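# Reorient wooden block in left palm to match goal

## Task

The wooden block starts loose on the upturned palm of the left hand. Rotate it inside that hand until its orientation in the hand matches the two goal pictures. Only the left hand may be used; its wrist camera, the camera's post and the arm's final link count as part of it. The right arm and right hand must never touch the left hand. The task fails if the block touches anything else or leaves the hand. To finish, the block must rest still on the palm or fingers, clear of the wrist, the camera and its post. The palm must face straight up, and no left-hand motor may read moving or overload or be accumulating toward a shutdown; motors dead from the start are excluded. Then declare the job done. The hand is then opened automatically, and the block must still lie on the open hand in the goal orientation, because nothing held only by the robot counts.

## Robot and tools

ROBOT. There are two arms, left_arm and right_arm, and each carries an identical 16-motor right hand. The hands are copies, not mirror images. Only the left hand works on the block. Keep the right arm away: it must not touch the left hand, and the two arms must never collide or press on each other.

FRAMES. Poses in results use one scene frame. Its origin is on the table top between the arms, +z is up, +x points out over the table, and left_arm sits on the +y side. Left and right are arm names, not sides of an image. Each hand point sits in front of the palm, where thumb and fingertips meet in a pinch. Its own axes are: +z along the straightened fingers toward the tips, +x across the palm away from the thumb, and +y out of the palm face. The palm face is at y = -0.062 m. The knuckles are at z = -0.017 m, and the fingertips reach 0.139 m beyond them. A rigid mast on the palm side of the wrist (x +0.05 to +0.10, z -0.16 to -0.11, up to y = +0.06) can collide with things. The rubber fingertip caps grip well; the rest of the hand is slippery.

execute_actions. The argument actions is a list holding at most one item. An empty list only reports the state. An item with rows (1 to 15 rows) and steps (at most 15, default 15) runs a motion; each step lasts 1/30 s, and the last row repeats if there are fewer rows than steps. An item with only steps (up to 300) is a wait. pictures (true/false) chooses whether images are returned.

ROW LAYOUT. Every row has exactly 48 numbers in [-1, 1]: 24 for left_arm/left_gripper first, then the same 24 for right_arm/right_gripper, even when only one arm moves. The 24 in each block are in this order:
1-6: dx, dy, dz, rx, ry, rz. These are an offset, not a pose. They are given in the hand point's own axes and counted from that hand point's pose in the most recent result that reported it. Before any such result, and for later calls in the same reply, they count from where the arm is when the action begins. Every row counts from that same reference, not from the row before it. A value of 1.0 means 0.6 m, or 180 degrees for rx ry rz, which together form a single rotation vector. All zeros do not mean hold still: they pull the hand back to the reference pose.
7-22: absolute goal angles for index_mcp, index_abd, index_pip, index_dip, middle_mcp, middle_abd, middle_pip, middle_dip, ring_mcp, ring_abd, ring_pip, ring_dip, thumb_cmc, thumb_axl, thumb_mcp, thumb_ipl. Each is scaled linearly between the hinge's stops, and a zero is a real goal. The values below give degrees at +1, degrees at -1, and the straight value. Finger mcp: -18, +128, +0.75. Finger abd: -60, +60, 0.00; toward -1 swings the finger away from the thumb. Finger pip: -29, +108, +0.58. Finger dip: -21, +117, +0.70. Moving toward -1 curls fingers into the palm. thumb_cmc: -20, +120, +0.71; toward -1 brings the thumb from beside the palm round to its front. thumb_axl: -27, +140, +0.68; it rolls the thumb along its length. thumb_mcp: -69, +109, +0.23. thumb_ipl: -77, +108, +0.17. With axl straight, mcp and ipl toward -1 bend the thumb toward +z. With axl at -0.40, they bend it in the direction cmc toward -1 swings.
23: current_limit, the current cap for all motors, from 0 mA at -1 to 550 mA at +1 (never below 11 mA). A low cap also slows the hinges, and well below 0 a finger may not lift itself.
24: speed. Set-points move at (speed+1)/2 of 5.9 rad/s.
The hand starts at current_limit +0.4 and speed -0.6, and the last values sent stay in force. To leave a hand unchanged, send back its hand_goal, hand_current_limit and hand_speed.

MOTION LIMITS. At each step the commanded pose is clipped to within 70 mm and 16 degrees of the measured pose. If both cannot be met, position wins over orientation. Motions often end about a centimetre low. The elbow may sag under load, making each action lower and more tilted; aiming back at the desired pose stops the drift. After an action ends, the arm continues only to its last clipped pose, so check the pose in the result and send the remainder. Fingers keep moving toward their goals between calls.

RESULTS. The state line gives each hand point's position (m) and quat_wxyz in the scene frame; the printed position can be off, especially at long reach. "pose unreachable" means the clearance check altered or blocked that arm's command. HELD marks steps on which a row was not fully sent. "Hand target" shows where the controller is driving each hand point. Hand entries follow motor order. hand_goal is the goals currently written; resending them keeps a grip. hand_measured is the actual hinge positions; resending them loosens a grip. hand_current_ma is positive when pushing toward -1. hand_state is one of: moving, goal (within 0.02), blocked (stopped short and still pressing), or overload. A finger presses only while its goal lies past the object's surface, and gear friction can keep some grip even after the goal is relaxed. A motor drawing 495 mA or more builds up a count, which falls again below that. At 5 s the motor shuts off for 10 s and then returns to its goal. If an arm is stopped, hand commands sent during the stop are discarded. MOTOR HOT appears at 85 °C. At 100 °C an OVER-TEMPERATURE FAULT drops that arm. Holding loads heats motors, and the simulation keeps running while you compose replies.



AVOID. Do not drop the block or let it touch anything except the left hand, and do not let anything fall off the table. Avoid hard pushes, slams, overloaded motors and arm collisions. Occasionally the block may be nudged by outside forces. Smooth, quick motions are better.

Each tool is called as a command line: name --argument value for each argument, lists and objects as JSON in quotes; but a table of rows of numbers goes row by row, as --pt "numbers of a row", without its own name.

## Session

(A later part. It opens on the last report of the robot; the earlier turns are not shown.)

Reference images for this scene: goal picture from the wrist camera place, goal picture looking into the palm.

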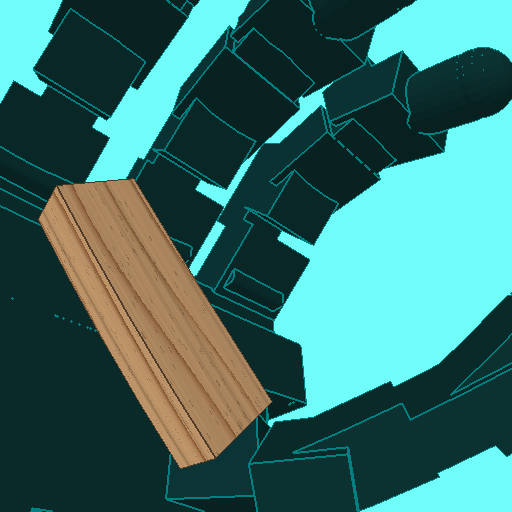

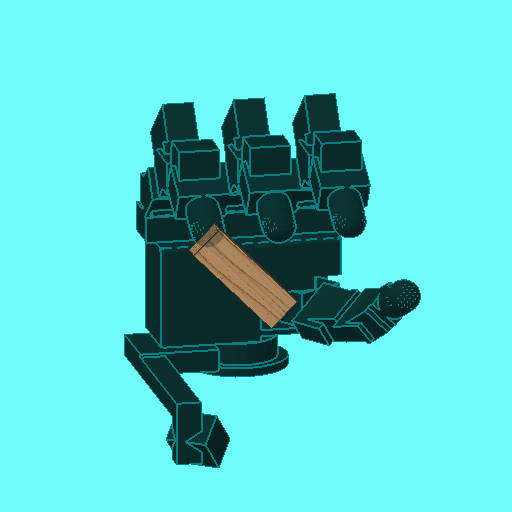

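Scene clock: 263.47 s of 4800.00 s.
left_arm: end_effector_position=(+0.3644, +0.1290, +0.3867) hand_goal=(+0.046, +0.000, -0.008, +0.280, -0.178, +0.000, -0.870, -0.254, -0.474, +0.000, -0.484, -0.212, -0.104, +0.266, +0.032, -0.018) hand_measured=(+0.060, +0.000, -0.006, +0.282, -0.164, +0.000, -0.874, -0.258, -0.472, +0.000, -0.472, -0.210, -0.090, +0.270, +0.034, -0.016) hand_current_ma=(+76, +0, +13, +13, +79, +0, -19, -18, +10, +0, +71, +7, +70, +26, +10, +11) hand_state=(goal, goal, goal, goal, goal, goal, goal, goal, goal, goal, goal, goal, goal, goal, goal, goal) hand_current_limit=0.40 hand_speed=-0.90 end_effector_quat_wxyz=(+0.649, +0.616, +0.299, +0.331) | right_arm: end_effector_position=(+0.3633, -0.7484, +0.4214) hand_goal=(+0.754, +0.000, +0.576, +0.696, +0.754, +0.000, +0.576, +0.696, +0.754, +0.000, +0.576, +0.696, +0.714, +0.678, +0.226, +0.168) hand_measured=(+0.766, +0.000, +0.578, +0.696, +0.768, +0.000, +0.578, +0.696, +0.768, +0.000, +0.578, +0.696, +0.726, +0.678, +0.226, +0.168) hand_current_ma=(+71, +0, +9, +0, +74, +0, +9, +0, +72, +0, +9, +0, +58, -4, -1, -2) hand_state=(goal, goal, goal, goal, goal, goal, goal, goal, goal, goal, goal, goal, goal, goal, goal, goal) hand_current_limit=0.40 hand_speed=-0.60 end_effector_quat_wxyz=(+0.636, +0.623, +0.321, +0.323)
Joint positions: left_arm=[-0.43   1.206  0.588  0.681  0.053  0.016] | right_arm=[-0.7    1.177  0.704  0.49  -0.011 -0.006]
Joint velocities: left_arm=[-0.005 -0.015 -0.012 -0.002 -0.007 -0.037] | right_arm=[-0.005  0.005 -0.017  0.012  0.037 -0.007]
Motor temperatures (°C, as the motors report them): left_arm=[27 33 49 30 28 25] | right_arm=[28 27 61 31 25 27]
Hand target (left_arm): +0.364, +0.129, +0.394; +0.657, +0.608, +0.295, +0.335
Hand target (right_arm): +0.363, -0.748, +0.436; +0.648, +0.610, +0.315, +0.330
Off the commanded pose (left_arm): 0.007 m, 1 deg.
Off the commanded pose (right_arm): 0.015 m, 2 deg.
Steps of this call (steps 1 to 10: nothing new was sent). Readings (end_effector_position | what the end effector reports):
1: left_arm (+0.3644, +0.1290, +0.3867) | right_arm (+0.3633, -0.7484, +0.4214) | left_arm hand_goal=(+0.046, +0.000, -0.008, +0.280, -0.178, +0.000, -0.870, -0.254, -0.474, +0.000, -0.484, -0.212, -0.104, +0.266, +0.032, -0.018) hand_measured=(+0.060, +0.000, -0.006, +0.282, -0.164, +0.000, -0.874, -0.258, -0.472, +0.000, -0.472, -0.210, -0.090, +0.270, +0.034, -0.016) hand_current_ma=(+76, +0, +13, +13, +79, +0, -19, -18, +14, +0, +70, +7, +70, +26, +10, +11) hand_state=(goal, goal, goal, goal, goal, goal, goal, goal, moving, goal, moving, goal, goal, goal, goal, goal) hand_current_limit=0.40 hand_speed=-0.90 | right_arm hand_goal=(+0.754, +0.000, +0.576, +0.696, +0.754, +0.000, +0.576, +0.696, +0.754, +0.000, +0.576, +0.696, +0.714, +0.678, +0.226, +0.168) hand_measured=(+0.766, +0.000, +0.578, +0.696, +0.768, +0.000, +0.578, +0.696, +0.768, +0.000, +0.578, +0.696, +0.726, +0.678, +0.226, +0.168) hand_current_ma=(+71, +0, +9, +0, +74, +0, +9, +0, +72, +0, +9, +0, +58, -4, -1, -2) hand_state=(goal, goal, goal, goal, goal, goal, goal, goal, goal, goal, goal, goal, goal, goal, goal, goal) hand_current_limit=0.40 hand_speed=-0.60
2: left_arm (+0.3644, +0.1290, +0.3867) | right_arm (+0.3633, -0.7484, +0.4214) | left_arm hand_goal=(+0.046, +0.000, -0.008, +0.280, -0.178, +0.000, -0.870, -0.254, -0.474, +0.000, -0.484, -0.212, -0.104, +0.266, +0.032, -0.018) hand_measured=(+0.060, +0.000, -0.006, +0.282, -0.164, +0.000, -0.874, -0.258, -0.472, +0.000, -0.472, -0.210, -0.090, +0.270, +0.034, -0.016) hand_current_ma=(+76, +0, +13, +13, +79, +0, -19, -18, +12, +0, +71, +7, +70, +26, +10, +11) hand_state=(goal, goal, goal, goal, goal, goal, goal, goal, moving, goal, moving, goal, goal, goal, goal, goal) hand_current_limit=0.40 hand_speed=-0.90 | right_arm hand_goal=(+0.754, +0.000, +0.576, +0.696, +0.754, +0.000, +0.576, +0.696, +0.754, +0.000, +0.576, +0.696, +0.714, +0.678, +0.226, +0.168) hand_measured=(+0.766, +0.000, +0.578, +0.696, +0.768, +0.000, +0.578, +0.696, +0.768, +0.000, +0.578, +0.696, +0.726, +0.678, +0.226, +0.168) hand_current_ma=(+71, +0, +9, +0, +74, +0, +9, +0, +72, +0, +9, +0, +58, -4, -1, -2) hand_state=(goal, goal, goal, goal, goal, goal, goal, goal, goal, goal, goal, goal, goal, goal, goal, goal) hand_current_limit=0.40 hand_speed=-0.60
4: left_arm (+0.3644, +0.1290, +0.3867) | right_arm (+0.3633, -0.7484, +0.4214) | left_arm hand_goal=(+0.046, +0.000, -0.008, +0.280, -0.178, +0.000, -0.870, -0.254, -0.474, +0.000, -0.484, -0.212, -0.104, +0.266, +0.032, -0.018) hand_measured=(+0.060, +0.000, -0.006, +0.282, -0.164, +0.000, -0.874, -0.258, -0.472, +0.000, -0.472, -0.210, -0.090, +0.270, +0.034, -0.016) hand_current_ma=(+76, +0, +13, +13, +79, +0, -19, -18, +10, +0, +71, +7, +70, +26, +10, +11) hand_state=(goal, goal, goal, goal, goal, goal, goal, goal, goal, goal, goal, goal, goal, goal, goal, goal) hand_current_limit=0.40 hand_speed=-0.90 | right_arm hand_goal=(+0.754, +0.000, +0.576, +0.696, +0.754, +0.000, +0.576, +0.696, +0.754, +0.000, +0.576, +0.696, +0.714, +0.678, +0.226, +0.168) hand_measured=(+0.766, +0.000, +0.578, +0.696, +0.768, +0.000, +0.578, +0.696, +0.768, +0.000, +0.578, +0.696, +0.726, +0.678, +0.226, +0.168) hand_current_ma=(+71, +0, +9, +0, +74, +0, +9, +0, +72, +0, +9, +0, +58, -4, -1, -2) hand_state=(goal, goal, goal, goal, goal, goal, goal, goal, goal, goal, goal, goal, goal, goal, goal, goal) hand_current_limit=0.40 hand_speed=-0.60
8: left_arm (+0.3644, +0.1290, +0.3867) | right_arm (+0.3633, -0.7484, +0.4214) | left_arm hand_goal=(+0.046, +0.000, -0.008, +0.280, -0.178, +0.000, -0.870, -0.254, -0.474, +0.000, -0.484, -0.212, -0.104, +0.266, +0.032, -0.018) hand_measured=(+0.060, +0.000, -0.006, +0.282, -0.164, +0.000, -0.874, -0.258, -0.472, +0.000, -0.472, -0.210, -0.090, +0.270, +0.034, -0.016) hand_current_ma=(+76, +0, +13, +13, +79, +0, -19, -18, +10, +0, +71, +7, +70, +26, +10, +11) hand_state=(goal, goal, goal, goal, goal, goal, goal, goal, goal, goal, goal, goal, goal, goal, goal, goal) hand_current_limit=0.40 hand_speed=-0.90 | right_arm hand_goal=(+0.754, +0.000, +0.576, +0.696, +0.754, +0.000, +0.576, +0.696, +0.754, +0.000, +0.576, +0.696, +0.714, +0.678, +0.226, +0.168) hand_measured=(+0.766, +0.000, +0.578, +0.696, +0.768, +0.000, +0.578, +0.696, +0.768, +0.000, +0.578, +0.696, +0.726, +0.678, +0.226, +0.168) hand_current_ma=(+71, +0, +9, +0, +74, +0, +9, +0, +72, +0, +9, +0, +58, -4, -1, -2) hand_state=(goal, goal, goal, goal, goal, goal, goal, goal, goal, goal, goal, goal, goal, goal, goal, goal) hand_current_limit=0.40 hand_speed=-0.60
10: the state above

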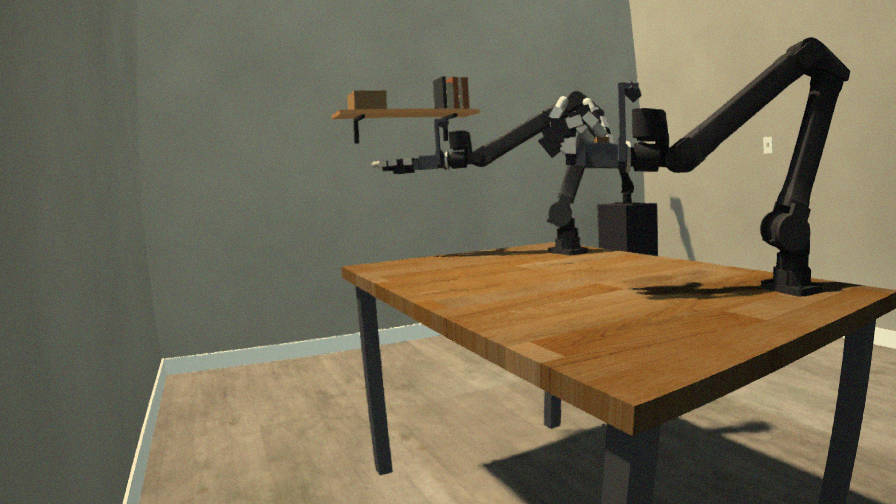

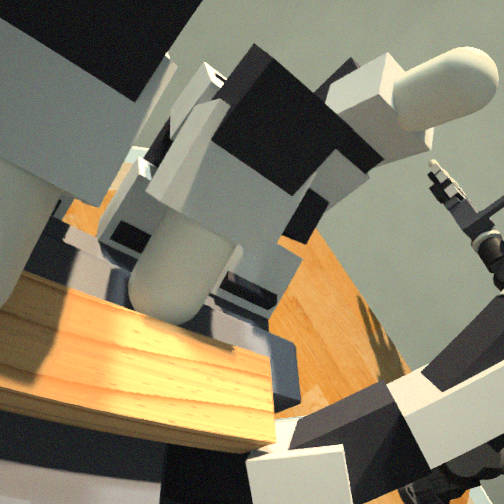

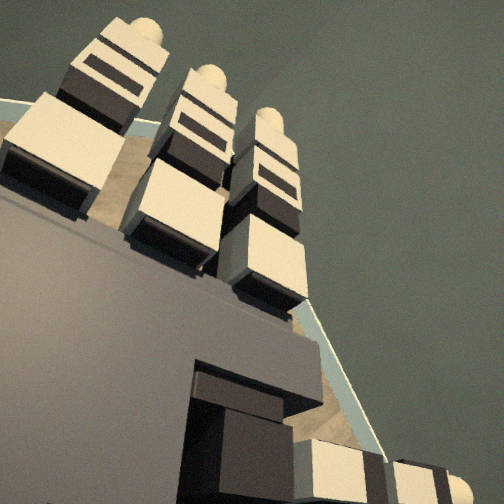

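execute_actions --actions '[{"rows": [[0,0.012,0,-0.008,0,0, 0.046,0,-0.008,0.28, -0.178,0,-0.87,-0.255, -0.465,0,-0.542,-0.165, -0.104,0.266,0.032,-0.018, 0.4,-0.88, 0,0.0243,0,-0.013,0,0, 0.754,0,0.576,0.696,0.754,0,0.576,0.696,0.754,0,0.576,0.696,0.714,0.678,0.226,0.168,0.4,-0.6]], "steps": 9}]' --pictures false

execute_actions --actions '[{"rows": [[0,0.012,0,-0.008,0,0, 0.046,0,-0.008,0.28, -0.178,0,-0.87,-0.255, -0.378,0,-0.624,-0.176, -0.104,0.266,0.032,-0.018, 0.4,-0.9, 0,0.0243,0,-0.013,0,0, 0.754,0,0.576,0.696,0.754,0,0.576,0.696,0.754,0,0.576,0.696,0.714,0.678,0.226,0.168,0.4,-0.6]], "steps": 13}]' --pictures false

execute_actions --actions '[{"rows": [[0,0.012,0,-0.008,0,0, 0.046,0,-0.008,0.28, -0.178,0,-0.87,-0.255, -0.292,0,-0.690,-0.201, -0.104,0.266,0.032,-0.018, 0.4,-0.9, 0,0.0243,0,-0.013,0,0, 0.754,0,0.576,0.696,0.754,0,0.576,0.696,0.754,0,0.576,0.696,0.714,0.678,0.226,0.168,0.4,-0.6]], "steps": 13}]' --pictures false

execute_actions --actions '[{"rows": [[0,0.012,0,-0.008,0,0, 0.046,0,-0.008,0.28, -0.178,0,-0.87,-0.255, -0.208,0,-0.740,-0.241, -0.104,0.266,0.032,-0.018, 0.4,-0.9, 0,0.0243,0,-0.013,0,0, 0.754,0,0.576,0.696,0.754,0,0.576,0.696,0.754,0,0.576,0.696,0.714,0.678,0.226,0.168,0.4,-0.6]], "steps": 15}]' --pictures false

execute_actions --actions '[{"steps": 8}]'

zoom_image --camera "cam_low" --region '[535, 90, 655, 180]'

Scene clock: 288.90 s of 4800.00 s.
left_arm: end_effector_position=(+0.3644, +0.1290, +0.3867) hand_goal=(+0.046, +0.000, -0.008, +0.280, -0.178, +0.000, -0.870, -0.254, -0.464, +0.000, -0.542, -0.164, -0.104, +0.266, +0.032, -0.018) hand_measured=(+0.060, +0.000, -0.006, +0.282, -0.164, +0.000, -0.874, -0.258, -0.454, +0.000, -0.518, -0.162, -0.090, +0.270, +0.034, -0.016) hand_current_ma=(+76, +0, +13, +13, +79, +0, -19, -18, +56, +0, +140, +18, +70, +26, +10, +11) hand_state=(goal, goal, goal, goal, goal, goal, goal, goal, moving, goal, moving, moving, goal, goal, goal, goal) hand_current_limit=0.40 hand_speed=-0.88 end_effector_quat_wxyz=(+0.649, +0.616, +0.299, +0.331) | right_arm: end_effector_position=(+0.3633, -0.7484, +0.4214) hand_goal=(+0.754, +0.000, +0.576, +0.696, +0.754, +0.000, +0.576, +0.696, +0.754, +0.000, +0.576, +0.696, +0.714, +0.678, +0.226, +0.168) hand_measured=(+0.766, +0.000, +0.578, +0.696, +0.768, +0.000, +0.578, +0.696, +0.768, +0.000, +0.578, +0.696, +0.726, +0.678, +0.226, +0.168) hand_current_ma=(+71, +0, +9, +0, +74, +0, +9, +0, +72, +0, +9, +0, +58, -4, -1, -2) hand_state=(goal, goal, goal, goal, goal, goal, goal, goal, goal, goal, goal, goal, goal, goal, goal, goal) hand_current_limit=0.40 hand_speed=-0.60 end_effector_quat_wxyz=(+0.636, +0.623, +0.321, +0.323)
Joint positions: left_arm=[-0.43   1.206  0.588  0.681  0.053  0.016] | right_arm=[-0.7    1.177  0.704  0.49  -0.011 -0.006]
Joint velocities: left_arm=[-0.015  0.005  0.007  0.002  0.066  0.081] | right_arm=[-0.005 -0.005  0.002 -0.007 -0.007 -0.051]
Motor temperatures (°C, as the motors report them): left_arm=[27 33 49 30 28 25] | right_arm=[28 27 61 31 25 27]
Hand target (left_arm): +0.364, +0.129, +0.394; +0.657, +0.608, +0.295, +0.335
Hand target (right_arm): +0.363, -0.748, +0.436; +0.648, +0.610, +0.315, +0.330
Off the commanded pose (left_arm): 0.007 m, 1 deg.
Off the commanded pose (right_arm): 0.015 m, 2 deg.
Steps of this call (steps 1 to 754: nothing new was sent; steps 755 to 763: all 9 steps of this action). Readings (end_effector_position | what the end effector reports):
755: left_arm (+0.3644, +0.1290, +0.3867) | right_arm (+0.3633, -0.7484, +0.4214) | left_arm hand_goal=(+0.046, +0.000, -0.008, +0.280, -0.178, +0.000, -0.870, -0.254, -0.464, +0.000, -0.542, -0.164, -0.104, +0.266, +0.032, -0.018) hand_measured=(+0.060, +0.000, -0.006, +0.282, -0.164, +0.000, -0.874, -0.258, -0.472, +0.000, -0.472, -0.210, -0.090, +0.270, +0.034, -0.016) hand_current_ma=(+76, +0, +13, +13, +79, +0, -19, -18, +10, +0, +71, +7, +70, +26, +10, +11) hand_state=(goal, goal, goal, goal, goal, goal, goal, goal, moving, goal, moving, moving, goal, goal, goal, goal) hand_current_limit=0.40 hand_speed=-0.88 | right_arm hand_goal=(+0.754, +0.000, +0.576, +0.696, +0.754, +0.000, +0.576, +0.696, +0.754, +0.000, +0.576, +0.696, +0.714, +0.678, +0.226, +0.168) hand_measured=(+0.766, +0.000, +0.578, +0.696, +0.768, +0.000, +0.578, +0.696, +0.768, +0.000, +0.578, +0.696, +0.726, +0.678, +0.226, +0.168) hand_current_ma=(+71, +0, +9, +0, +74, +0, +9, +0, +72, +0, +9, +0, +58, -4, -1, -2) hand_state=(goal, goal, goal, goal, goal, goal, goal, goal, goal, goal, goal, goal, goal, goal, goal, goal) hand_current_limit=0.40 hand_speed=-0.60
756: left_arm (+0.3644, +0.1290, +0.3867) | right_arm (+0.3633, -0.7484, +0.4214) | left_arm hand_goal=(+0.046, +0.000, -0.008, +0.280, -0.178, +0.000, -0.870, -0.254, -0.464, +0.000, -0.542, -0.164, -0.104, +0.266, +0.032, -0.018) hand_measured=(+0.060, +0.000, -0.006, +0.282, -0.164, +0.000, -0.874, -0.258, -0.472, +0.000, -0.472, -0.210, -0.090, +0.270, +0.034, -0.016) hand_current_ma=(+76, +0, +13, +13, +79, +0, -19, -18, -8, +0, +90, -12, +70, +26, +10, +11) hand_state=(goal, goal, goal, goal, goal, goal, goal, goal, moving, goal, moving, moving, goal, goal, goal, goal) hand_current_limit=0.40 hand_speed=-0.88 | right_arm hand_goal=(+0.754, +0.000, +0.576, +0.696, +0.754, +0.000, +0.576, +0.696, +0.754, +0.000, +0.576, +0.696, +0.714, +0.678, +0.226, +0.168) hand_measured=(+0.766, +0.000, +0.578, +0.696, +0.768, +0.000, +0.578, +0.696, +0.768, +0.000, +0.578, +0.696, +0.726, +0.678, +0.226, +0.168) hand_current_ma=(+71, +0, +9, +0, +74, +0, +9, +0, +72, +0, +9, +0, +58, -4, -1, -2) hand_state=(goal, goal, goal, goal, goal, goal, goal, goal, goal, goal, goal, goal, goal, goal, goal, goal) hand_current_limit=0.40 hand_speed=-0.60
758: left_arm (+0.3644, +0.1290, +0.3867) | right_arm (+0.3633, -0.7484, +0.4214) | left_arm hand_goal=(+0.046, +0.000, -0.008, +0.280, -0.178, +0.000, -0.870, -0.254, -0.464, +0.000, -0.542, -0.164, -0.104, +0.266, +0.032, -0.018) hand_measured=(+0.060, +0.000, -0.006, +0.282, -0.164, +0.000, -0.874, -0.258, -0.464, +0.000, -0.488, -0.198, -0.090, +0.270, +0.034, -0.016) hand_current_ma=(+76, +0, +13, +13, +79, +0, -19, -18, +16, +0, +84, -8, +70, +26, +10, +11) hand_state=(goal, goal, goal, goal, goal, goal, goal, goal, moving, goal, moving, moving, goal, goal, goal, goal) hand_current_limit=0.40 hand_speed=-0.88 | right_arm hand_goal=(+0.754, +0.000, +0.576, +0.696, +0.754, +0.000, +0.576, +0.696, +0.754, +0.000, +0.576, +0.696, +0.714, +0.678, +0.226, +0.168) hand_measured=(+0.766, +0.000, +0.578, +0.696, +0.768, +0.000, +0.578, +0.696, +0.768, +0.000, +0.578, +0.696, +0.726, +0.678, +0.226, +0.168) hand_current_ma=(+71, +0, +9, +0, +74, +0, +9, +0, +72, +0, +9, +0, +58, -4, -1, -2) hand_state=(goal, goal, goal, goal, goal, goal, goal, goal, goal, goal, goal, goal, goal, goal, goal, goal) hand_current_limit=0.40 hand_speed=-0.60
762: left_arm (+0.3644, +0.1290, +0.3867) | right_arm (+0.3633, -0.7484, +0.4214) | left_arm hand_goal=(+0.046, +0.000, -0.008, +0.280, -0.178, +0.000, -0.870, -0.254, -0.464, +0.000, -0.542, -0.164, -0.104, +0.266, +0.032, -0.018) hand_measured=(+0.060, +0.000, -0.006, +0.282, -0.164, +0.000, -0.874, -0.258, -0.456, +0.000, -0.516, -0.164, -0.090, +0.270, +0.034, -0.016) hand_current_ma=(+76, +0, +13, +13, +79, +0, -19, -18, +61, +0, +145, +22, +70, +26, +10, +11) hand_state=(goal, goal, goal, goal, goal, goal, goal, goal, moving, goal, moving, moving, goal, goal, goal, goal) hand_current_limit=0.40 hand_speed=-0.88 | right_arm hand_goal=(+0.754, +0.000, +0.576, +0.696, +0.754, +0.000, +0.576, +0.696, +0.754, +0.000, +0.576, +0.696, +0.714, +0.678, +0.226, +0.168) hand_measured=(+0.766, +0.000, +0.578, +0.696, +0.768, +0.000, +0.578, +0.696, +0.768, +0.000, +0.578, +0.696, +0.726, +0.678, +0.226, +0.168) hand_current_ma=(+71, +0, +9, +0, +74, +0, +9, +0, +72, +0, +9, +0, +58, -4, -1, -2) hand_state=(goal, goal, goal, goal, goal, goal, goal, goal, goal, goal, goal, goal, goal, goal, goal, goal) hand_current_limit=0.40 hand_speed=-0.60
763: the state above

Scene clock: 289.33 s of 4800.00 s.
left_arm: end_effector_position=(+0.3644, +0.1290, +0.3867) hand_goal=(+0.046, +0.000, -0.008, +0.280, -0.178, +0.000, -0.870, -0.254, -0.378, +0.000, -0.624, -0.176, -0.104, +0.266, +0.032, -0.018) hand_measured=(+0.060, +0.000, -0.006, +0.282, -0.164, +0.000, -0.874, -0.258, -0.380, +0.000, -0.604, -0.164, -0.090, +0.270, +0.034, -0.016) hand_current_ma=(+76, +0, +13, +13, +79, +0, -19, -18, +22, +0, +82, +61, +70, +25, +10, +11) hand_state=(goal, goal, goal, goal, goal, goal, goal, goal, moving, goal, moving, moving, goal, goal, goal, goal) hand_current_limit=0.40 hand_speed=-0.90 end_effector_quat_wxyz=(+0.649, +0.616, +0.299, +0.331) | right_arm: end_effector_position=(+0.3633, -0.7484, +0.4214) hand_goal=(+0.754, +0.000, +0.576, +0.696, +0.754, +0.000, +0.576, +0.696, +0.754, +0.000, +0.576, +0.696, +0.714, +0.678, +0.226, +0.168) hand_measured=(+0.766, +0.000, +0.578, +0.696, +0.768, +0.000, +0.578, +0.696, +0.768, +0.000, +0.578, +0.696, +0.726, +0.678, +0.226, +0.168) hand_current_ma=(+71, +0, +9, +0, +74, +0, +9, +0, +72, +0, +9, +0, +58, -4, -1, -2) hand_state=(goal, goal, goal, goal, goal, goal, goal, goal, goal, goal, goal, goal, goal, goal, goal, goal) hand_current_limit=0.40 hand_speed=-0.60 end_effector_quat_wxyz=(+0.636, +0.623, +0.321, +0.323)
Joint positions: left_arm=[-0.43   1.206  0.588  0.681  0.053  0.016] | right_arm=[-0.7    1.177  0.704  0.49  -0.011 -0.006]
Joint velocities: left_arm=[-0.024 -0.005 -0.002 -0.007 -0.037  0.007] | right_arm=[ 0.005 -0.005 -0.022 -0.022  0.007  0.022]
Motor temperatures (°C, as the motors report them): left_arm=[27 33 49 30 28 25] | right_arm=[28 27 61 31 25 27]
Hand target (left_arm): +0.364, +0.129, +0.394; +0.657, +0.608, +0.295, +0.335
Hand target (right_arm): +0.363, -0.748, +0.436; +0.648, +0.610, +0.315, +0.330
Off the commanded pose (left_arm): 0.007 m, 1 deg.
Off the commanded pose (right_arm): 0.015 m, 2 deg.
Steps of this call (steps 1 to 13: all 13 steps of this action). Readings (end_effector_position | what the end effector reports):
1: left_arm (+0.3644, +0.1290, +0.3867) | right_arm (+0.3633, -0.7484, +0.4214) | left_arm hand_goal=(+0.046, +0.000, -0.008, +0.280, -0.178, +0.000, -0.870, -0.254, -0.378, +0.000, -0.624, -0.176, -0.104, +0.266, +0.032, -0.018) hand_measured=(+0.060, +0.000, -0.006, +0.282, -0.164, +0.000, -0.874, -0.258, -0.454, +0.000, -0.518, -0.162, -0.090, +0.270, +0.034, -0.016) hand_current_ma=(+76, +0, +13, +13, +79, +0, -19, -18, +56, +0, +139, +17, +70, +26, +10, +11) hand_state=(goal, goal, goal, goal, goal, goal, goal, goal, moving, goal, moving, moving, goal, goal, goal, goal) hand_current_limit=0.40 hand_speed=-0.90 | right_arm hand_goal=(+0.754, +0.000, +0.576, +0.696, +0.754, +0.000, +0.576, +0.696, +0.754, +0.000, +0.576, +0.696, +0.714, +0.678, +0.226, +0.168) hand_measured=(+0.766, +0.000, +0.578, +0.696, +0.768, +0.000, +0.578, +0.696, +0.768, +0.000, +0.578, +0.696, +0.726, +0.678, +0.226, +0.168) hand_current_ma=(+71, +0, +9, +0, +74, +0, +9, +0, +72, +0, +9, +0, +58, -4, -1, -2) hand_state=(goal, goal, goal, goal, goal, goal, goal, goal, goal, goal, goal, goal, goal, goal, goal, goal) hand_current_limit=0.40 hand_speed=-0.60
2: left_arm (+0.3644, +0.1290, +0.3867) | right_arm (+0.3633, -0.7484, +0.4214) | left_arm hand_goal=(+0.046, +0.000, -0.008, +0.280, -0.178, +0.000, -0.870, -0.254, -0.378, +0.000, -0.624, -0.176, -0.104, +0.266, +0.032, -0.018) hand_measured=(+0.060, +0.000, -0.006, +0.282, -0.164, +0.000, -0.874, -0.258, -0.454, +0.000, -0.520, -0.162, -0.090, +0.270, +0.034, -0.016) hand_current_ma=(+76, +0, +13, +13, +79, +0, -19, -18, +40, +0, +155, +40, +70, +26, +10, +11) hand_state=(goal, goal, goal, goal, goal, goal, goal, goal, moving, goal, moving, moving, goal, goal, goal, goal) hand_current_limit=0.40 hand_speed=-0.90 | right_arm hand_goal=(+0.754, +0.000, +0.576, +0.696, +0.754, +0.000, +0.576, +0.696, +0.754, +0.000, +0.576, +0.696, +0.714, +0.678, +0.226, +0.168) hand_measured=(+0.766, +0.000, +0.578, +0.696, +0.768, +0.000, +0.578, +0.696, +0.768, +0.000, +0.578, +0.696, +0.726, +0.678, +0.226, +0.168) hand_current_ma=(+71, +0, +9, +0, +74, +0, +9, +0, +72, +0, +9, +0, +58, -4, -1, -2) hand_state=(goal, goal, goal, goal, goal, goal, goal, goal, goal, goal, goal, goal, goal, goal, goal, goal) hand_current_limit=0.40 hand_speed=-0.60
4: left_arm (+0.3644, +0.1290, +0.3867) | right_arm (+0.3633, -0.7484, +0.4214) | left_arm hand_goal=(+0.046, +0.000, -0.008, +0.280, -0.178, +0.000, -0.870, -0.254, -0.378, +0.000, -0.624, -0.176, -0.104, +0.266, +0.032, -0.018) hand_measured=(+0.060, +0.000, -0.006, +0.282, -0.164, +0.000, -0.874, -0.258, -0.444, +0.000, -0.530, -0.162, -0.090, +0.270, +0.034, -0.016) hand_current_ma=(+76, +0, +13, +13, +79, +0, -19, -18, +32, +0, +154, +87, +70, +26, +10, +11) hand_state=(goal, goal, goal, goal, goal, goal, goal, goal, moving, goal, moving, goal, goal, goal, goal, goal) hand_current_limit=0.40 hand_speed=-0.90 | right_arm hand_goal=(+0.754, +0.000, +0.576, +0.696, +0.754, +0.000, +0.576, +0.696, +0.754, +0.000, +0.576, +0.696, +0.714, +0.678, +0.226, +0.168) hand_measured=(+0.766, +0.000, +0.578, +0.696, +0.768, +0.000, +0.578, +0.696, +0.768, +0.000, +0.578, +0.696, +0.726, +0.678, +0.226, +0.168) hand_current_ma=(+71, +0, +9, +0, +74, +0, +9, +0, +72, +0, +9, +0, +58, -4, -1, -2) hand_state=(goal, goal, goal, goal, goal, goal, goal, goal, goal, goal, goal, goal, goal, goal, goal, goal) hand_current_limit=0.40 hand_speed=-0.60
8: left_arm (+0.3644, +0.1290, +0.3867) | right_arm (+0.3633, -0.7484, +0.4214) | left_arm hand_goal=(+0.046, +0.000, -0.008, +0.280, -0.178, +0.000, -0.870, -0.254, -0.378, +0.000, -0.624, -0.176, -0.104, +0.266, +0.032, -0.018) hand_measured=(+0.060, +0.000, -0.006, +0.282, -0.164, +0.000, -0.874, -0.258, -0.416, +0.000, -0.564, -0.162, -0.090, +0.270, +0.034, -0.016) hand_current_ma=(+76, +0, +13, +13, +79, +0, -19, -18, +26, +0, +139, +84, +70, +25, +10, +11) hand_state=(goal, goal, goal, goal, goal, goal, goal, goal, moving, goal, moving, goal, goal, goal, goal, goal) hand_current_limit=0.40 hand_speed=-0.90 | right_arm hand_goal=(+0.754, +0.000, +0.576, +0.696, +0.754, +0.000, +0.576, +0.696, +0.754, +0.000, +0.576, +0.696, +0.714, +0.678, +0.226, +0.168) hand_measured=(+0.766, +0.000, +0.578, +0.696, +0.768, +0.000, +0.578, +0.696, +0.768, +0.000, +0.578, +0.696, +0.726, +0.678, +0.226, +0.168) hand_current_ma=(+71, +0, +9, +0, +74, +0, +9, +0, +72, +0, +9, +0, +58, -4, -1, -2) hand_state=(goal, goal, goal, goal, goal, goal, goal, goal, goal, goal, goal, goal, goal, goal, goal, goal) hand_current_limit=0.40 hand_speed=-0.60
13: the state above

Scene clock: 289.77 s of 4800.00 s.
left_arm: end_effector_position=(+0.3644, +0.1290, +0.3867) hand_goal=(+0.046, +0.000, -0.008, +0.280, -0.178, +0.000, -0.870, -0.254, -0.292, +0.000, -0.690, -0.200, -0.104, +0.266, +0.032, -0.018) hand_measured=(+0.060, +0.000, -0.006, +0.282, -0.164, +0.000, -0.874, -0.258, -0.300, +0.002, -0.676, -0.186, -0.090, +0.268, +0.034, -0.016) hand_current_ma=(+76, +0, +13, +13, +79, -4, -19, -22, -5, +10, +54, +63, +70, +10, +10, +11) hand_state=(goal, goal, goal, goal, goal, goal, goal, goal, moving, goal, moving, moving, goal, goal, goal, goal) hand_current_limit=0.40 hand_speed=-0.90 end_effector_quat_wxyz=(+0.649, +0.616, +0.299, +0.331) | right_arm: end_effector_position=(+0.3633, -0.7484, +0.4214) hand_goal=(+0.754, +0.000, +0.576, +0.696, +0.754, +0.000, +0.576, +0.696, +0.754, +0.000, +0.576, +0.696, +0.714, +0.678, +0.226, +0.168) hand_measured=(+0.766, +0.000, +0.578, +0.696, +0.768, +0.000, +0.578, +0.696, +0.768, +0.000, +0.578, +0.696, +0.726, +0.678, +0.226, +0.168) hand_current_ma=(+71, +0, +9, +0, +74, +0, +9, +0, +72, +0, +9, +0, +58, -4, -1, -2) hand_state=(goal, goal, goal, goal, goal, goal, goal, goal, goal, goal, goal, goal, goal, goal, goal, goal) hand_current_limit=0.40 hand_speed=-0.60 end_effector_quat_wxyz=(+0.636, +0.623, +0.321, +0.323)
Joint positions: left_arm=[-0.43   1.206  0.588  0.681  0.053  0.016] | right_arm=[-0.7    1.177  0.704  0.49  -0.011 -0.006]
Joint velocities: left_arm=[ 0.005 -0.015 -0.002  0.012  0.051  0.022] | right_arm=[-0.005 -0.015 -0.012  0.022 -0.007 -0.007]
Motor temperatures (°C, as the motors report them): left_arm=[27 33 49 30 28 25] | right_arm=[28 27 61 31 25 27]
Hand target (left_arm): +0.364, +0.129, +0.394; +0.657, +0.608, +0.295, +0.335
Hand target (right_arm): +0.363, -0.748, +0.436; +0.648, +0.610, +0.315, +0.330
Off the commanded pose (left_arm): 0.007 m, 1 deg.
Off the commanded pose (right_arm): 0.015 m, 2 deg.
Steps of this call (steps 1 to 13: all 13 steps of this action). Readings (end_effector_position | what the end effector reports):
1: left_arm (+0.3644, +0.1290, +0.3867) | right_arm (+0.3633, -0.7484, +0.4214) | left_arm hand_goal=(+0.046, +0.000, -0.008, +0.280, -0.178, +0.000, -0.870, -0.254, -0.292, +0.000, -0.690, -0.200, -0.104, +0.266, +0.032, -0.018) hand_measured=(+0.060, +0.000, -0.006, +0.282, -0.164, +0.000, -0.874, -0.258, -0.376, +0.000, -0.608, -0.164, -0.090, +0.270, +0.034, -0.016) hand_current_ma=(+76, +0, +13, +13, +79, +0, -19, -18, +21, +0, +81, +60, +70, +25, +10, +11) hand_state=(goal, goal, goal, goal, goal, goal, goal, goal, moving, goal, moving, moving, goal, goal, goal, goal) hand_current_limit=0.40 hand_speed=-0.90 | right_arm hand_goal=(+0.754, +0.000, +0.576, +0.696, +0.754, +0.000, +0.576, +0.696, +0.754, +0.000, +0.576, +0.696, +0.714, +0.678, +0.226, +0.168) hand_measured=(+0.766, +0.000, +0.578, +0.696, +0.768, +0.000, +0.578, +0.696, +0.768, +0.000, +0.578, +0.696, +0.726, +0.678, +0.226, +0.168) hand_current_ma=(+71, +0, +9, +0, +74, +0, +9, +0, +72, +0, +9, +0, +58, -4, -1, -2) hand_state=(goal, goal, goal, goal, goal, goal, goal, goal, goal, goal, goal, goal, goal, goal, goal, goal) hand_current_limit=0.40 hand_speed=-0.60
2: left_arm (+0.3644, +0.1290, +0.3867) | right_arm (+0.3633, -0.7484, +0.4214) | left_arm hand_goal=(+0.046, +0.000, -0.008, +0.280, -0.178, +0.000, -0.870, -0.254, -0.292, +0.000, -0.690, -0.200, -0.104, +0.266, +0.032, -0.018) hand_measured=(+0.060, +0.000, -0.006, +0.282, -0.164, +0.000, -0.874, -0.258, -0.374, +0.000, -0.610, -0.166, -0.090, +0.270, +0.034, -0.016) hand_current_ma=(+76, +0, +13, +13, +79, +0, -19, -18, +5, +0, +101, +77, +70, +25, +10, +11) hand_state=(goal, goal, goal, goal, goal, goal, goal, goal, moving, goal, moving, moving, goal, goal, goal, goal) hand_current_limit=0.40 hand_speed=-0.90 | right_arm hand_goal=(+0.754, +0.000, +0.576, +0.696, +0.754, +0.000, +0.576, +0.696, +0.754, +0.000, +0.576, +0.696, +0.714, +0.678, +0.226, +0.168) hand_measured=(+0.766, +0.000, +0.578, +0.696, +0.768, +0.000, +0.578, +0.696, +0.768, +0.000, +0.578, +0.696, +0.726, +0.678, +0.226, +0.168) hand_current_ma=(+71, +0, +9, +0, +74, +0, +9, +0, +72, +0, +9, +0, +58, -4, -1, -2) hand_state=(goal, goal, goal, goal, goal, goal, goal, goal, goal, goal, goal, goal, goal, goal, goal, goal) hand_current_limit=0.40 hand_speed=-0.60
4: left_arm (+0.3644, +0.1290, +0.3867) | right_arm (+0.3633, -0.7484, +0.4214) | left_arm hand_goal=(+0.046, +0.000, -0.008, +0.280, -0.178, +0.000, -0.870, -0.254, -0.292, +0.000, -0.690, -0.200, -0.104, +0.266, +0.032, -0.018) hand_measured=(+0.060, +0.000, -0.006, +0.282, -0.164, +0.000, -0.874, -0.258, -0.364, +0.000, -0.620, -0.176, -0.090, +0.270, +0.034, -0.016) hand_current_ma=(+76, +0, +13, +13, +79, +0, -19, -18, +5, +0, +115, +91, +70, +24, +10, +11) hand_state=(goal, goal, goal, goal, goal, goal, goal, goal, moving, goal, moving, moving, goal, goal, goal, goal) hand_current_limit=0.40 hand_speed=-0.90 | right_arm hand_goal=(+0.754, +0.000, +0.576, +0.696, +0.754, +0.000, +0.576, +0.696, +0.754, +0.000, +0.576, +0.696, +0.714, +0.678, +0.226, +0.168) hand_measured=(+0.766, +0.000, +0.578, +0.696, +0.768, +0.000, +0.578, +0.696, +0.768, +0.000, +0.578, +0.696, +0.726, +0.678, +0.226, +0.168) hand_current_ma=(+71, +0, +9, +0, +74, +0, +9, +0, +72, +0, +9, +0, +58, -4, -1, -2) hand_state=(goal, goal, goal, goal, goal, goal, goal, goal, goal, goal, goal, goal, goal, goal, goal, goal) hand_current_limit=0.40 hand_speed=-0.60
8: left_arm (+0.3644, +0.1290, +0.3867) | right_arm (+0.3633, -0.7484, +0.4214) | left_arm hand_goal=(+0.046, +0.000, -0.008, +0.280, -0.178, +0.000, -0.870, -0.254, -0.292, +0.000, -0.690, -0.200, -0.104, +0.266, +0.032, -0.018) hand_measured=(+0.060, +0.000, -0.006, +0.282, -0.164, +0.000, -0.874, -0.258, -0.336, +0.000, -0.648, -0.184, -0.090, +0.268, +0.034, -0.016) hand_current_ma=(+76, +0, +13, +13, +79, -3, -19, -18, -2, +3, +129, +96, +70, +15, +10, +11) hand_state=(goal, goal, goal, goal, goal, goal, goal, goal, moving, goal, moving, goal, goal, goal, goal, goal) hand_current_limit=0.40 hand_speed=-0.90 | right_arm hand_goal=(+0.754, +0.000, +0.576, +0.696, +0.754, +0.000, +0.576, +0.696, +0.754, +0.000, +0.576, +0.696, +0.714, +0.678, +0.226, +0.168) hand_measured=(+0.766, +0.000, +0.578, +0.696, +0.768, +0.000, +0.578, +0.696, +0.768, +0.000, +0.578, +0.696, +0.726, +0.678, +0.226, +0.168) hand_current_ma=(+71, +0, +9, +0, +74, +0, +9, +0, +72, +0, +9, +0, +58, -4, -1, -2) hand_state=(goal, goal, goal, goal, goal, goal, goal, goal, goal, goal, goal, goal, goal, goal, goal, goal) hand_current_limit=0.40 hand_speed=-0.60
13: the state above

Scene clock: 290.27 s of 4800.00 s.
left_arm: end_effector_position=(+0.3644, +0.1290, +0.3867) hand_goal=(+0.046, +0.000, -0.008, +0.280, -0.178, +0.000, -0.870, -0.254, -0.208, +0.000, -0.740, -0.240, -0.104, +0.266, +0.032, -0.018) hand_measured=(+0.060, +0.000, -0.006, +0.282, -0.164, +0.000, -0.874, -0.258, -0.210, +0.002, -0.738, -0.236, -0.090, +0.268, +0.034, -0.016) hand_current_ma=(+76, +0, +13, +13, +79, -4, -19, -22, -5, +12, +7, +20, +70, +9, +10, +11) hand_state=(goal, goal, goal, goal, goal, goal, goal, goal, moving, goal, moving, moving, goal, goal, goal, goal) hand_current_limit=0.40 hand_speed=-0.90 end_effector_quat_wxyz=(+0.649, +0.616, +0.299, +0.331) | right_arm: end_effector_position=(+0.3633, -0.7484, +0.4214) hand_goal=(+0.754, +0.000, +0.576, +0.696, +0.754, +0.000, +0.576, +0.696, +0.754, +0.000, +0.576, +0.696, +0.714, +0.678, +0.226, +0.168) hand_measured=(+0.766, +0.000, +0.578, +0.696, +0.768, +0.000, +0.578, +0.696, +0.768, +0.000, +0.578, +0.696, +0.726, +0.678, +0.226, +0.168) hand_current_ma=(+71, +0, +9, +0, +74, +0, +9, +0, +72, +0, +9, +0, +58, -4, -1, -2) hand_state=(goal, goal, goal, goal, goal, goal, goal, goal, goal, goal, goal, goal, goal, goal, goal, goal) hand_current_limit=0.40 hand_speed=-0.60 end_effector_quat_wxyz=(+0.636, +0.623, +0.321, +0.323)
Joint positions: left_arm=[-0.43   1.206  0.588  0.681  0.053  0.016] | right_arm=[-0.7    1.177  0.704  0.49  -0.011 -0.006]
Joint velocities: left_arm=[-0.015 -0.015 -0.007  0.007  0.022  0.022] | right_arm=[-0.015 -0.005 -0.012  0.002 -0.022 -0.007]
Motor temperatures (°C, as the motors report them): left_arm=[27 33 49 30 28 25] | right_arm=[28 27 61 31 25 27]
Hand target (left_arm): +0.364, +0.129, +0.394; +0.657, +0.608, +0.295, +0.335
Hand target (right_arm): +0.363, -0.748, +0.436; +0.648, +0.610, +0.315, +0.330
Off the commanded pose (left_arm): 0.007 m, 1 deg.
Off the commanded pose (right_arm): 0.015 m, 2 deg.
Steps of this call (steps 1 to 15: all 15 steps of this action). Readings (end_effector_position | what the end effector reports):
1: left_arm (+0.3644, +0.1290, +0.3867) | right_arm (+0.3633, -0.7484, +0.4214) | left_arm hand_goal=(+0.046, +0.000, -0.008, +0.280, -0.178, +0.000, -0.870, -0.254, -0.208, +0.000, -0.740, -0.240, -0.104, +0.266, +0.032, -0.018) hand_measured=(+0.060, +0.000, -0.006, +0.282, -0.164, +0.000, -0.874, -0.258, -0.296, +0.002, -0.680, -0.188, -0.090, +0.268, +0.034, -0.016) hand_current_ma=(+76, +0, +13, +13, +79, -4, -19, -22, -3, +10, +52, +59, +70, +10, +10, +11) hand_state=(goal, goal, goal, goal, goal, goal, goal, goal, moving, goal, moving, moving, goal, goal, goal, goal) hand_current_limit=0.40 hand_speed=-0.90 | right_arm hand_goal=(+0.754, +0.000, +0.576, +0.696, +0.754, +0.000, +0.576, +0.696, +0.754, +0.000, +0.576, +0.696, +0.714, +0.678, +0.226, +0.168) hand_measured=(+0.766, +0.000, +0.578, +0.696, +0.768, +0.000, +0.578, +0.696, +0.768, +0.000, +0.578, +0.696, +0.726, +0.678, +0.226, +0.168) hand_current_ma=(+71, +0, +9, +0, +74, +0, +9, +0, +72, +0, +9, +0, +58, -4, -1, -2) hand_state=(goal, goal, goal, goal, goal, goal, goal, goal, goal, goal, goal, goal, goal, goal, goal, goal) hand_current_limit=0.40 hand_speed=-0.60
2: left_arm (+0.3644, +0.1290, +0.3867) | right_arm (+0.3633, -0.7484, +0.4214) | left_arm hand_goal=(+0.046, +0.000, -0.008, +0.280, -0.178, +0.000, -0.870, -0.254, -0.208, +0.000, -0.740, -0.240, -0.104, +0.266, +0.032, -0.018) hand_measured=(+0.060, +0.000, -0.006, +0.282, -0.164, +0.000, -0.874, -0.258, -0.294, +0.002, -0.680, -0.190, -0.090, +0.268, +0.034, -0.016) hand_current_ma=(+76, +0, +13, +13, +79, -4, -19, -22, -18, +10, +70, +76, +70, +10, +10, +11) hand_state=(goal, goal, goal, goal, goal, goal, goal, goal, moving, goal, moving, moving, goal, goal, goal, goal) hand_current_limit=0.40 hand_speed=-0.90 | right_arm hand_goal=(+0.754, +0.000, +0.576, +0.696, +0.754, +0.000, +0.576, +0.696, +0.754, +0.000, +0.576, +0.696, +0.714, +0.678, +0.226, +0.168) hand_measured=(+0.766, +0.000, +0.578, +0.696, +0.768, +0.000, +0.578, +0.696, +0.768, +0.000, +0.578, +0.696, +0.726, +0.678, +0.226, +0.168) hand_current_ma=(+71, +0, +9, +0, +74, +0, +9, +0, +72, +0, +9, +0, +58, -4, -1, -2) hand_state=(goal, goal, goal, goal, goal, goal, goal, goal, goal, goal, goal, goal, goal, goal, goal, goal) hand_current_limit=0.40 hand_speed=-0.60
4: left_arm (+0.3644, +0.1290, +0.3867) | right_arm (+0.3633, -0.7484, +0.4214) | left_arm hand_goal=(+0.046, +0.000, -0.008, +0.280, -0.178, +0.000, -0.870, -0.254, -0.208, +0.000, -0.740, -0.240, -0.104, +0.266, +0.032, -0.018) hand_measured=(+0.060, +0.000, -0.006, +0.282, -0.164, +0.000, -0.874, -0.258, -0.282, +0.002, -0.690, -0.200, -0.090, +0.268, +0.034, -0.016) hand_current_ma=(+76, +0, +13, +13, +79, -4, -19, -22, -8, +10, +94, +87, +70, +10, +10, +11) hand_state=(goal, goal, goal, goal, goal, goal, goal, goal, moving, goal, moving, moving, goal, goal, goal, goal) hand_current_limit=0.40 hand_speed=-0.90 | right_arm hand_goal=(+0.754, +0.000, +0.576, +0.696, +0.754, +0.000, +0.576, +0.696, +0.754, +0.000, +0.576, +0.696, +0.714, +0.678, +0.226, +0.168) hand_measured=(+0.766, +0.000, +0.578, +0.696, +0.768, +0.000, +0.578, +0.696, +0.768, +0.000, +0.578, +0.696, +0.726, +0.678, +0.226, +0.168) hand_current_ma=(+71, +0, +9, +0, +74, +0, +9, +0, +72, +0, +9, +0, +58, -4, -1, -2) hand_state=(goal, goal, goal, goal, goal, goal, goal, goal, goal, goal, goal, goal, goal, goal, goal, goal) hand_current_limit=0.40 hand_speed=-0.60
8: left_arm (+0.3644, +0.1290, +0.3867) | right_arm (+0.3633, -0.7484, +0.4214) | left_arm hand_goal=(+0.046, +0.000, -0.008, +0.280, -0.178, +0.000, -0.870, -0.254, -0.208, +0.000, -0.740, -0.240, -0.104, +0.266, +0.032, -0.018) hand_measured=(+0.060, +0.000, -0.006, +0.282, -0.164, +0.000, -0.874, -0.258, -0.250, +0.002, -0.716, -0.222, -0.090, +0.268, +0.034, -0.016) hand_current_ma=(+76, +0, +13, +13, +79, -4, -19, -22, -3, +12, +105, +94, +70, +9, +10, +11) hand_state=(goal, goal, goal, goal, goal, goal, goal, goal, moving, goal, moving, moving, goal, goal, goal, goal) hand_current_limit=0.40 hand_speed=-0.90 | right_arm hand_goal=(+0.754, +0.000, +0.576, +0.696, +0.754, +0.000, +0.576, +0.696, +0.754, +0.000, +0.576, +0.696, +0.714, +0.678, +0.226, +0.168) hand_measured=(+0.766, +0.000, +0.578, +0.696, +0.768, +0.000, +0.578, +0.696, +0.768, +0.000, +0.578, +0.696, +0.726, +0.678, +0.226, +0.168) hand_current_ma=(+71, +0, +9, +0, +74, +0, +9, +0, +72, +0, +9, +0, +58, -4, -1, -2) hand_state=(goal, goal, goal, goal, goal, goal, goal, goal, goal, goal, goal, goal, goal, goal, goal, goal) hand_current_limit=0.40 hand_speed=-0.60
15: the state above

Scene clock: 290.53 s of 4800.00 s.
left_arm: end_effector_position=(+0.3644, +0.1290, +0.3867) hand_goal=(+0.046, +0.000, -0.008, +0.280, -0.178, +0.000, -0.870, -0.254, -0.208, +0.000, -0.740, -0.240, -0.104, +0.266, +0.032, -0.018) hand_measured=(+0.060, +0.000, -0.006, +0.282, -0.164, +0.000, -0.874, -0.258, -0.208, +0.002, -0.738, -0.236, -0.090, +0.268, +0.034, -0.016) hand_current_ma=(+76, +0, +13, +13, +79, -4, -19, -22, -5, +12, +8, +20, +70, +9, +10, +11) hand_state=(goal, goal, goal, goal, goal, goal, goal, goal, goal, goal, goal, goal, goal, goal, goal, goal) hand_current_limit=0.40 hand_speed=-0.90 end_effector_quat_wxyz=(+0.649, +0.616, +0.299, +0.331) | right_arm: end_effector_position=(+0.3633, -0.7484, +0.4214) hand_goal=(+0.754, +0.000, +0.576, +0.696, +0.754, +0.000, +0.576, +0.696, +0.754, +0.000, +0.576, +0.696, +0.714, +0.678, +0.226, +0.168) hand_measured=(+0.766, +0.000, +0.578, +0.696, +0.768, +0.000, +0.578, +0.696, +0.768, +0.000, +0.578, +0.696, +0.726, +0.678, +0.226, +0.168) hand_current_ma=(+71, +0, +9, +0, +74, +0, +9, +0, +72, +0, +9, +0, +58, -4, -1, -2) hand_state=(goal, goal, goal, goal, goal, goal, goal, goal, goal, goal, goal, goal, goal, goal, goal, goal) hand_current_limit=0.40 hand_speed=-0.60 end_effector_quat_wxyz=(+0.636, +0.623, +0.321, +0.323)
Joint positions: left_arm=[-0.43   1.206  0.588  0.681  0.053  0.016] | right_arm=[-0.7    1.177  0.704  0.49  -0.011 -0.006]
Joint velocities: left_arm=[-0.024 -0.015  0.002 -0.002  0.051 -0.007] | right_arm=[-0.015  0.005  0.002 -0.012 -0.022 -0.007]
Motor temperatures (°C, as the motors report them): left_arm=[27 33 49 30 28 25] | right_arm=[28 27 61 31 25 27]
Hand target (left_arm): +0.364, +0.129, +0.394; +0.657, +0.608, +0.295, +0.335
Hand target (right_arm): +0.363, -0.748, +0.436; +0.648, +0.610, +0.315, +0.330
Off the commanded pose (left_arm): 0.007 m, 1 deg.
Off the commanded pose (right_arm): 0.015 m, 2 deg.
Steps of this call (steps 1 to 8: nothing new was sent). Readings (end_effector_position | what the end effector reports):
1: left_arm (+0.3644, +0.1290, +0.3867) | right_arm (+0.3633, -0.7484, +0.4214) | left_arm hand_goal=(+0.046, +0.000, -0.008, +0.280, -0.178, +0.000, -0.870, -0.254, -0.208, +0.000, -0.740, -0.240, -0.104, +0.266, +0.032, -0.018) hand_measured=(+0.060, +0.000, -0.006, +0.282, -0.164, +0.000, -0.874, -0.258, -0.210, +0.002, -0.738, -0.236, -0.090, +0.268, +0.034, -0.016) hand_current_ma=(+76, +0, +13, +13, +79, -4, -19, -22, -5, +12, +8, +20, +70, +9, +10, +11) hand_state=(goal, goal, goal, goal, goal, goal, goal, goal, goal, goal, goal, goal, goal, goal, goal, goal) hand_current_limit=0.40 hand_speed=-0.90 | right_arm hand_goal=(+0.754, +0.000, +0.576, +0.696, +0.754, +0.000, +0.576, +0.696, +0.754, +0.000, +0.576, +0.696, +0.714, +0.678, +0.226, +0.168) hand_measured=(+0.766, +0.000, +0.578, +0.696, +0.768, +0.000, +0.578, +0.696, +0.768, +0.000, +0.578, +0.696, +0.726, +0.678, +0.226, +0.168) hand_current_ma=(+71, +0, +9, +0, +74, +0, +9, +0, +72, +0, +9, +0, +58, -4, -1, -2) hand_state=(goal, goal, goal, goal, goal, goal, goal, goal, goal, goal, goal, goal, goal, goal, goal, goal) hand_current_limit=0.40 hand_speed=-0.60
2: left_arm (+0.3644, +0.1290, +0.3867) | right_arm (+0.3633, -0.7484, +0.4214) | left_arm hand_goal=(+0.046, +0.000, -0.008, +0.280, -0.178, +0.000, -0.870, -0.254, -0.208, +0.000, -0.740, -0.240, -0.104, +0.266, +0.032, -0.018) hand_measured=(+0.060, +0.000, -0.006, +0.282, -0.164, +0.000, -0.874, -0.258, -0.210, +0.002, -0.738, -0.236, -0.090, +0.268, +0.034, -0.016) hand_current_ma=(+76, +0, +13, +13, +79, -4, -19, -22, -5, +12, +8, +20, +70, +9, +10, +11) hand_state=(goal, goal, goal, goal, goal, goal, goal, goal, goal, goal, goal, goal, goal, goal, goal, goal) hand_current_limit=0.40 hand_speed=-0.90 | right_arm hand_goal=(+0.754, +0.000, +0.576, +0.696, +0.754, +0.000, +0.576, +0.696, +0.754, +0.000, +0.576, +0.696, +0.714, +0.678, +0.226, +0.168) hand_measured=(+0.766, +0.000, +0.578, +0.696, +0.768, +0.000, +0.578, +0.696, +0.768, +0.000, +0.578, +0.696, +0.726, +0.678, +0.226, +0.168) hand_current_ma=(+71, +0, +9, +0, +74, +0, +9, +0, +72, +0, +9, +0, +58, -4, -1, -2) hand_state=(goal, goal, goal, goal, goal, goal, goal, goal, goal, goal, goal, goal, goal, goal, goal, goal) hand_current_limit=0.40 hand_speed=-0.60
4: left_arm (+0.3644, +0.1290, +0.3867) | right_arm (+0.3633, -0.7484, +0.4214) | left_arm hand_goal=(+0.046, +0.000, -0.008, +0.280, -0.178, +0.000, -0.870, -0.254, -0.208, +0.000, -0.740, -0.240, -0.104, +0.266, +0.032, -0.018) hand_measured=(+0.060, +0.000, -0.006, +0.282, -0.164, +0.000, -0.874, -0.258, -0.208, +0.002, -0.738, -0.236, -0.090, +0.268, +0.034, -0.016) hand_current_ma=(+76, +0, +13, +13, +79, -4, -19, -22, -5, +12, +8, +20, +70, +9, +10, +11) hand_state=(goal, goal, goal, goal, goal, goal, goal, goal, goal, goal, goal, goal, goal, goal, goal, goal) hand_current_limit=0.40 hand_speed=-0.90 | right_arm hand_goal=(+0.754, +0.000, +0.576, +0.696, +0.754, +0.000, +0.576, +0.696, +0.754, +0.000, +0.576, +0.696, +0.714, +0.678, +0.226, +0.168) hand_measured=(+0.766, +0.000, +0.578, +0.696, +0.768, +0.000, +0.578, +0.696, +0.768, +0.000, +0.578, +0.696, +0.726, +0.678, +0.226, +0.168) hand_current_ma=(+71, +0, +9, +0, +74, +0, +9, +0, +72, +0, +9, +0, +58, -4, -1, -2) hand_state=(goal, goal, goal, goal, goal, goal, goal, goal, goal, goal, goal, goal, goal, goal, goal, goal) hand_current_limit=0.40 hand_speed=-0.60
8: the state above

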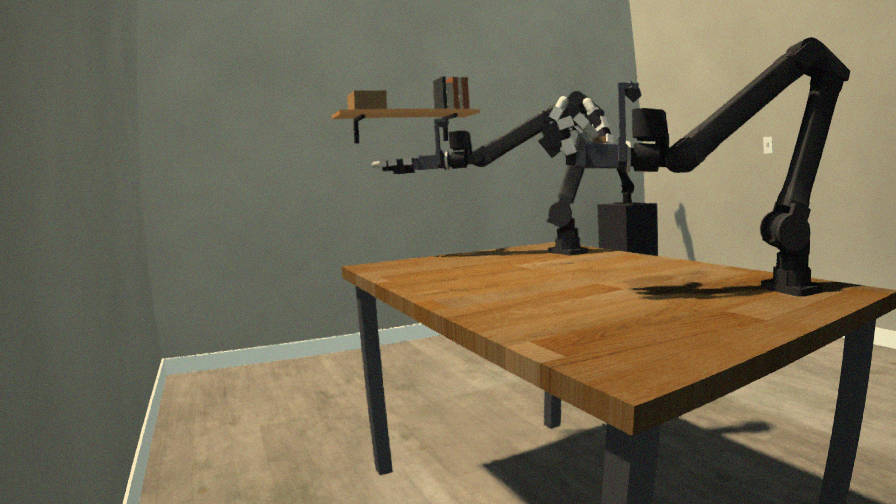

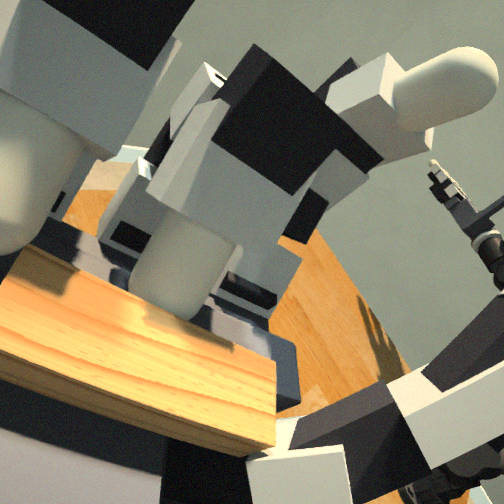

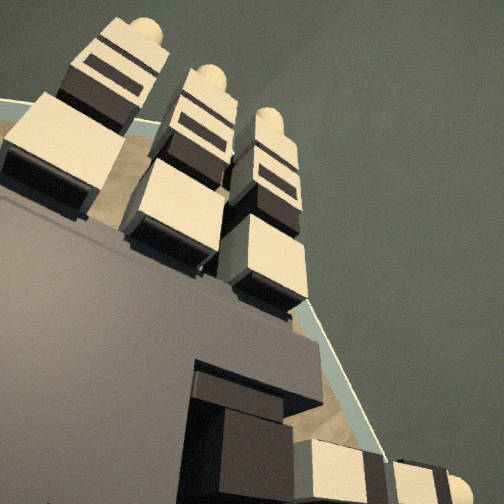

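Region (535, 90, 655, 180) of cam_low's 896x504 image, scaled by 4.200, with more detail than that image has; it fills the top 378 rows of this view, and the rest is white.

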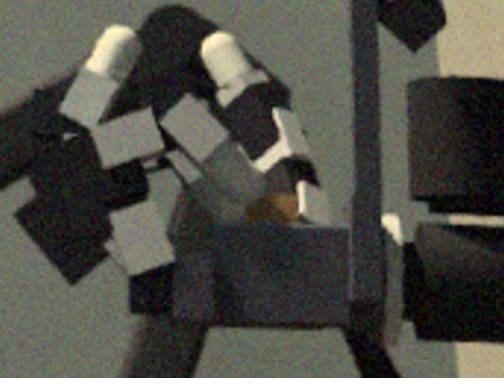

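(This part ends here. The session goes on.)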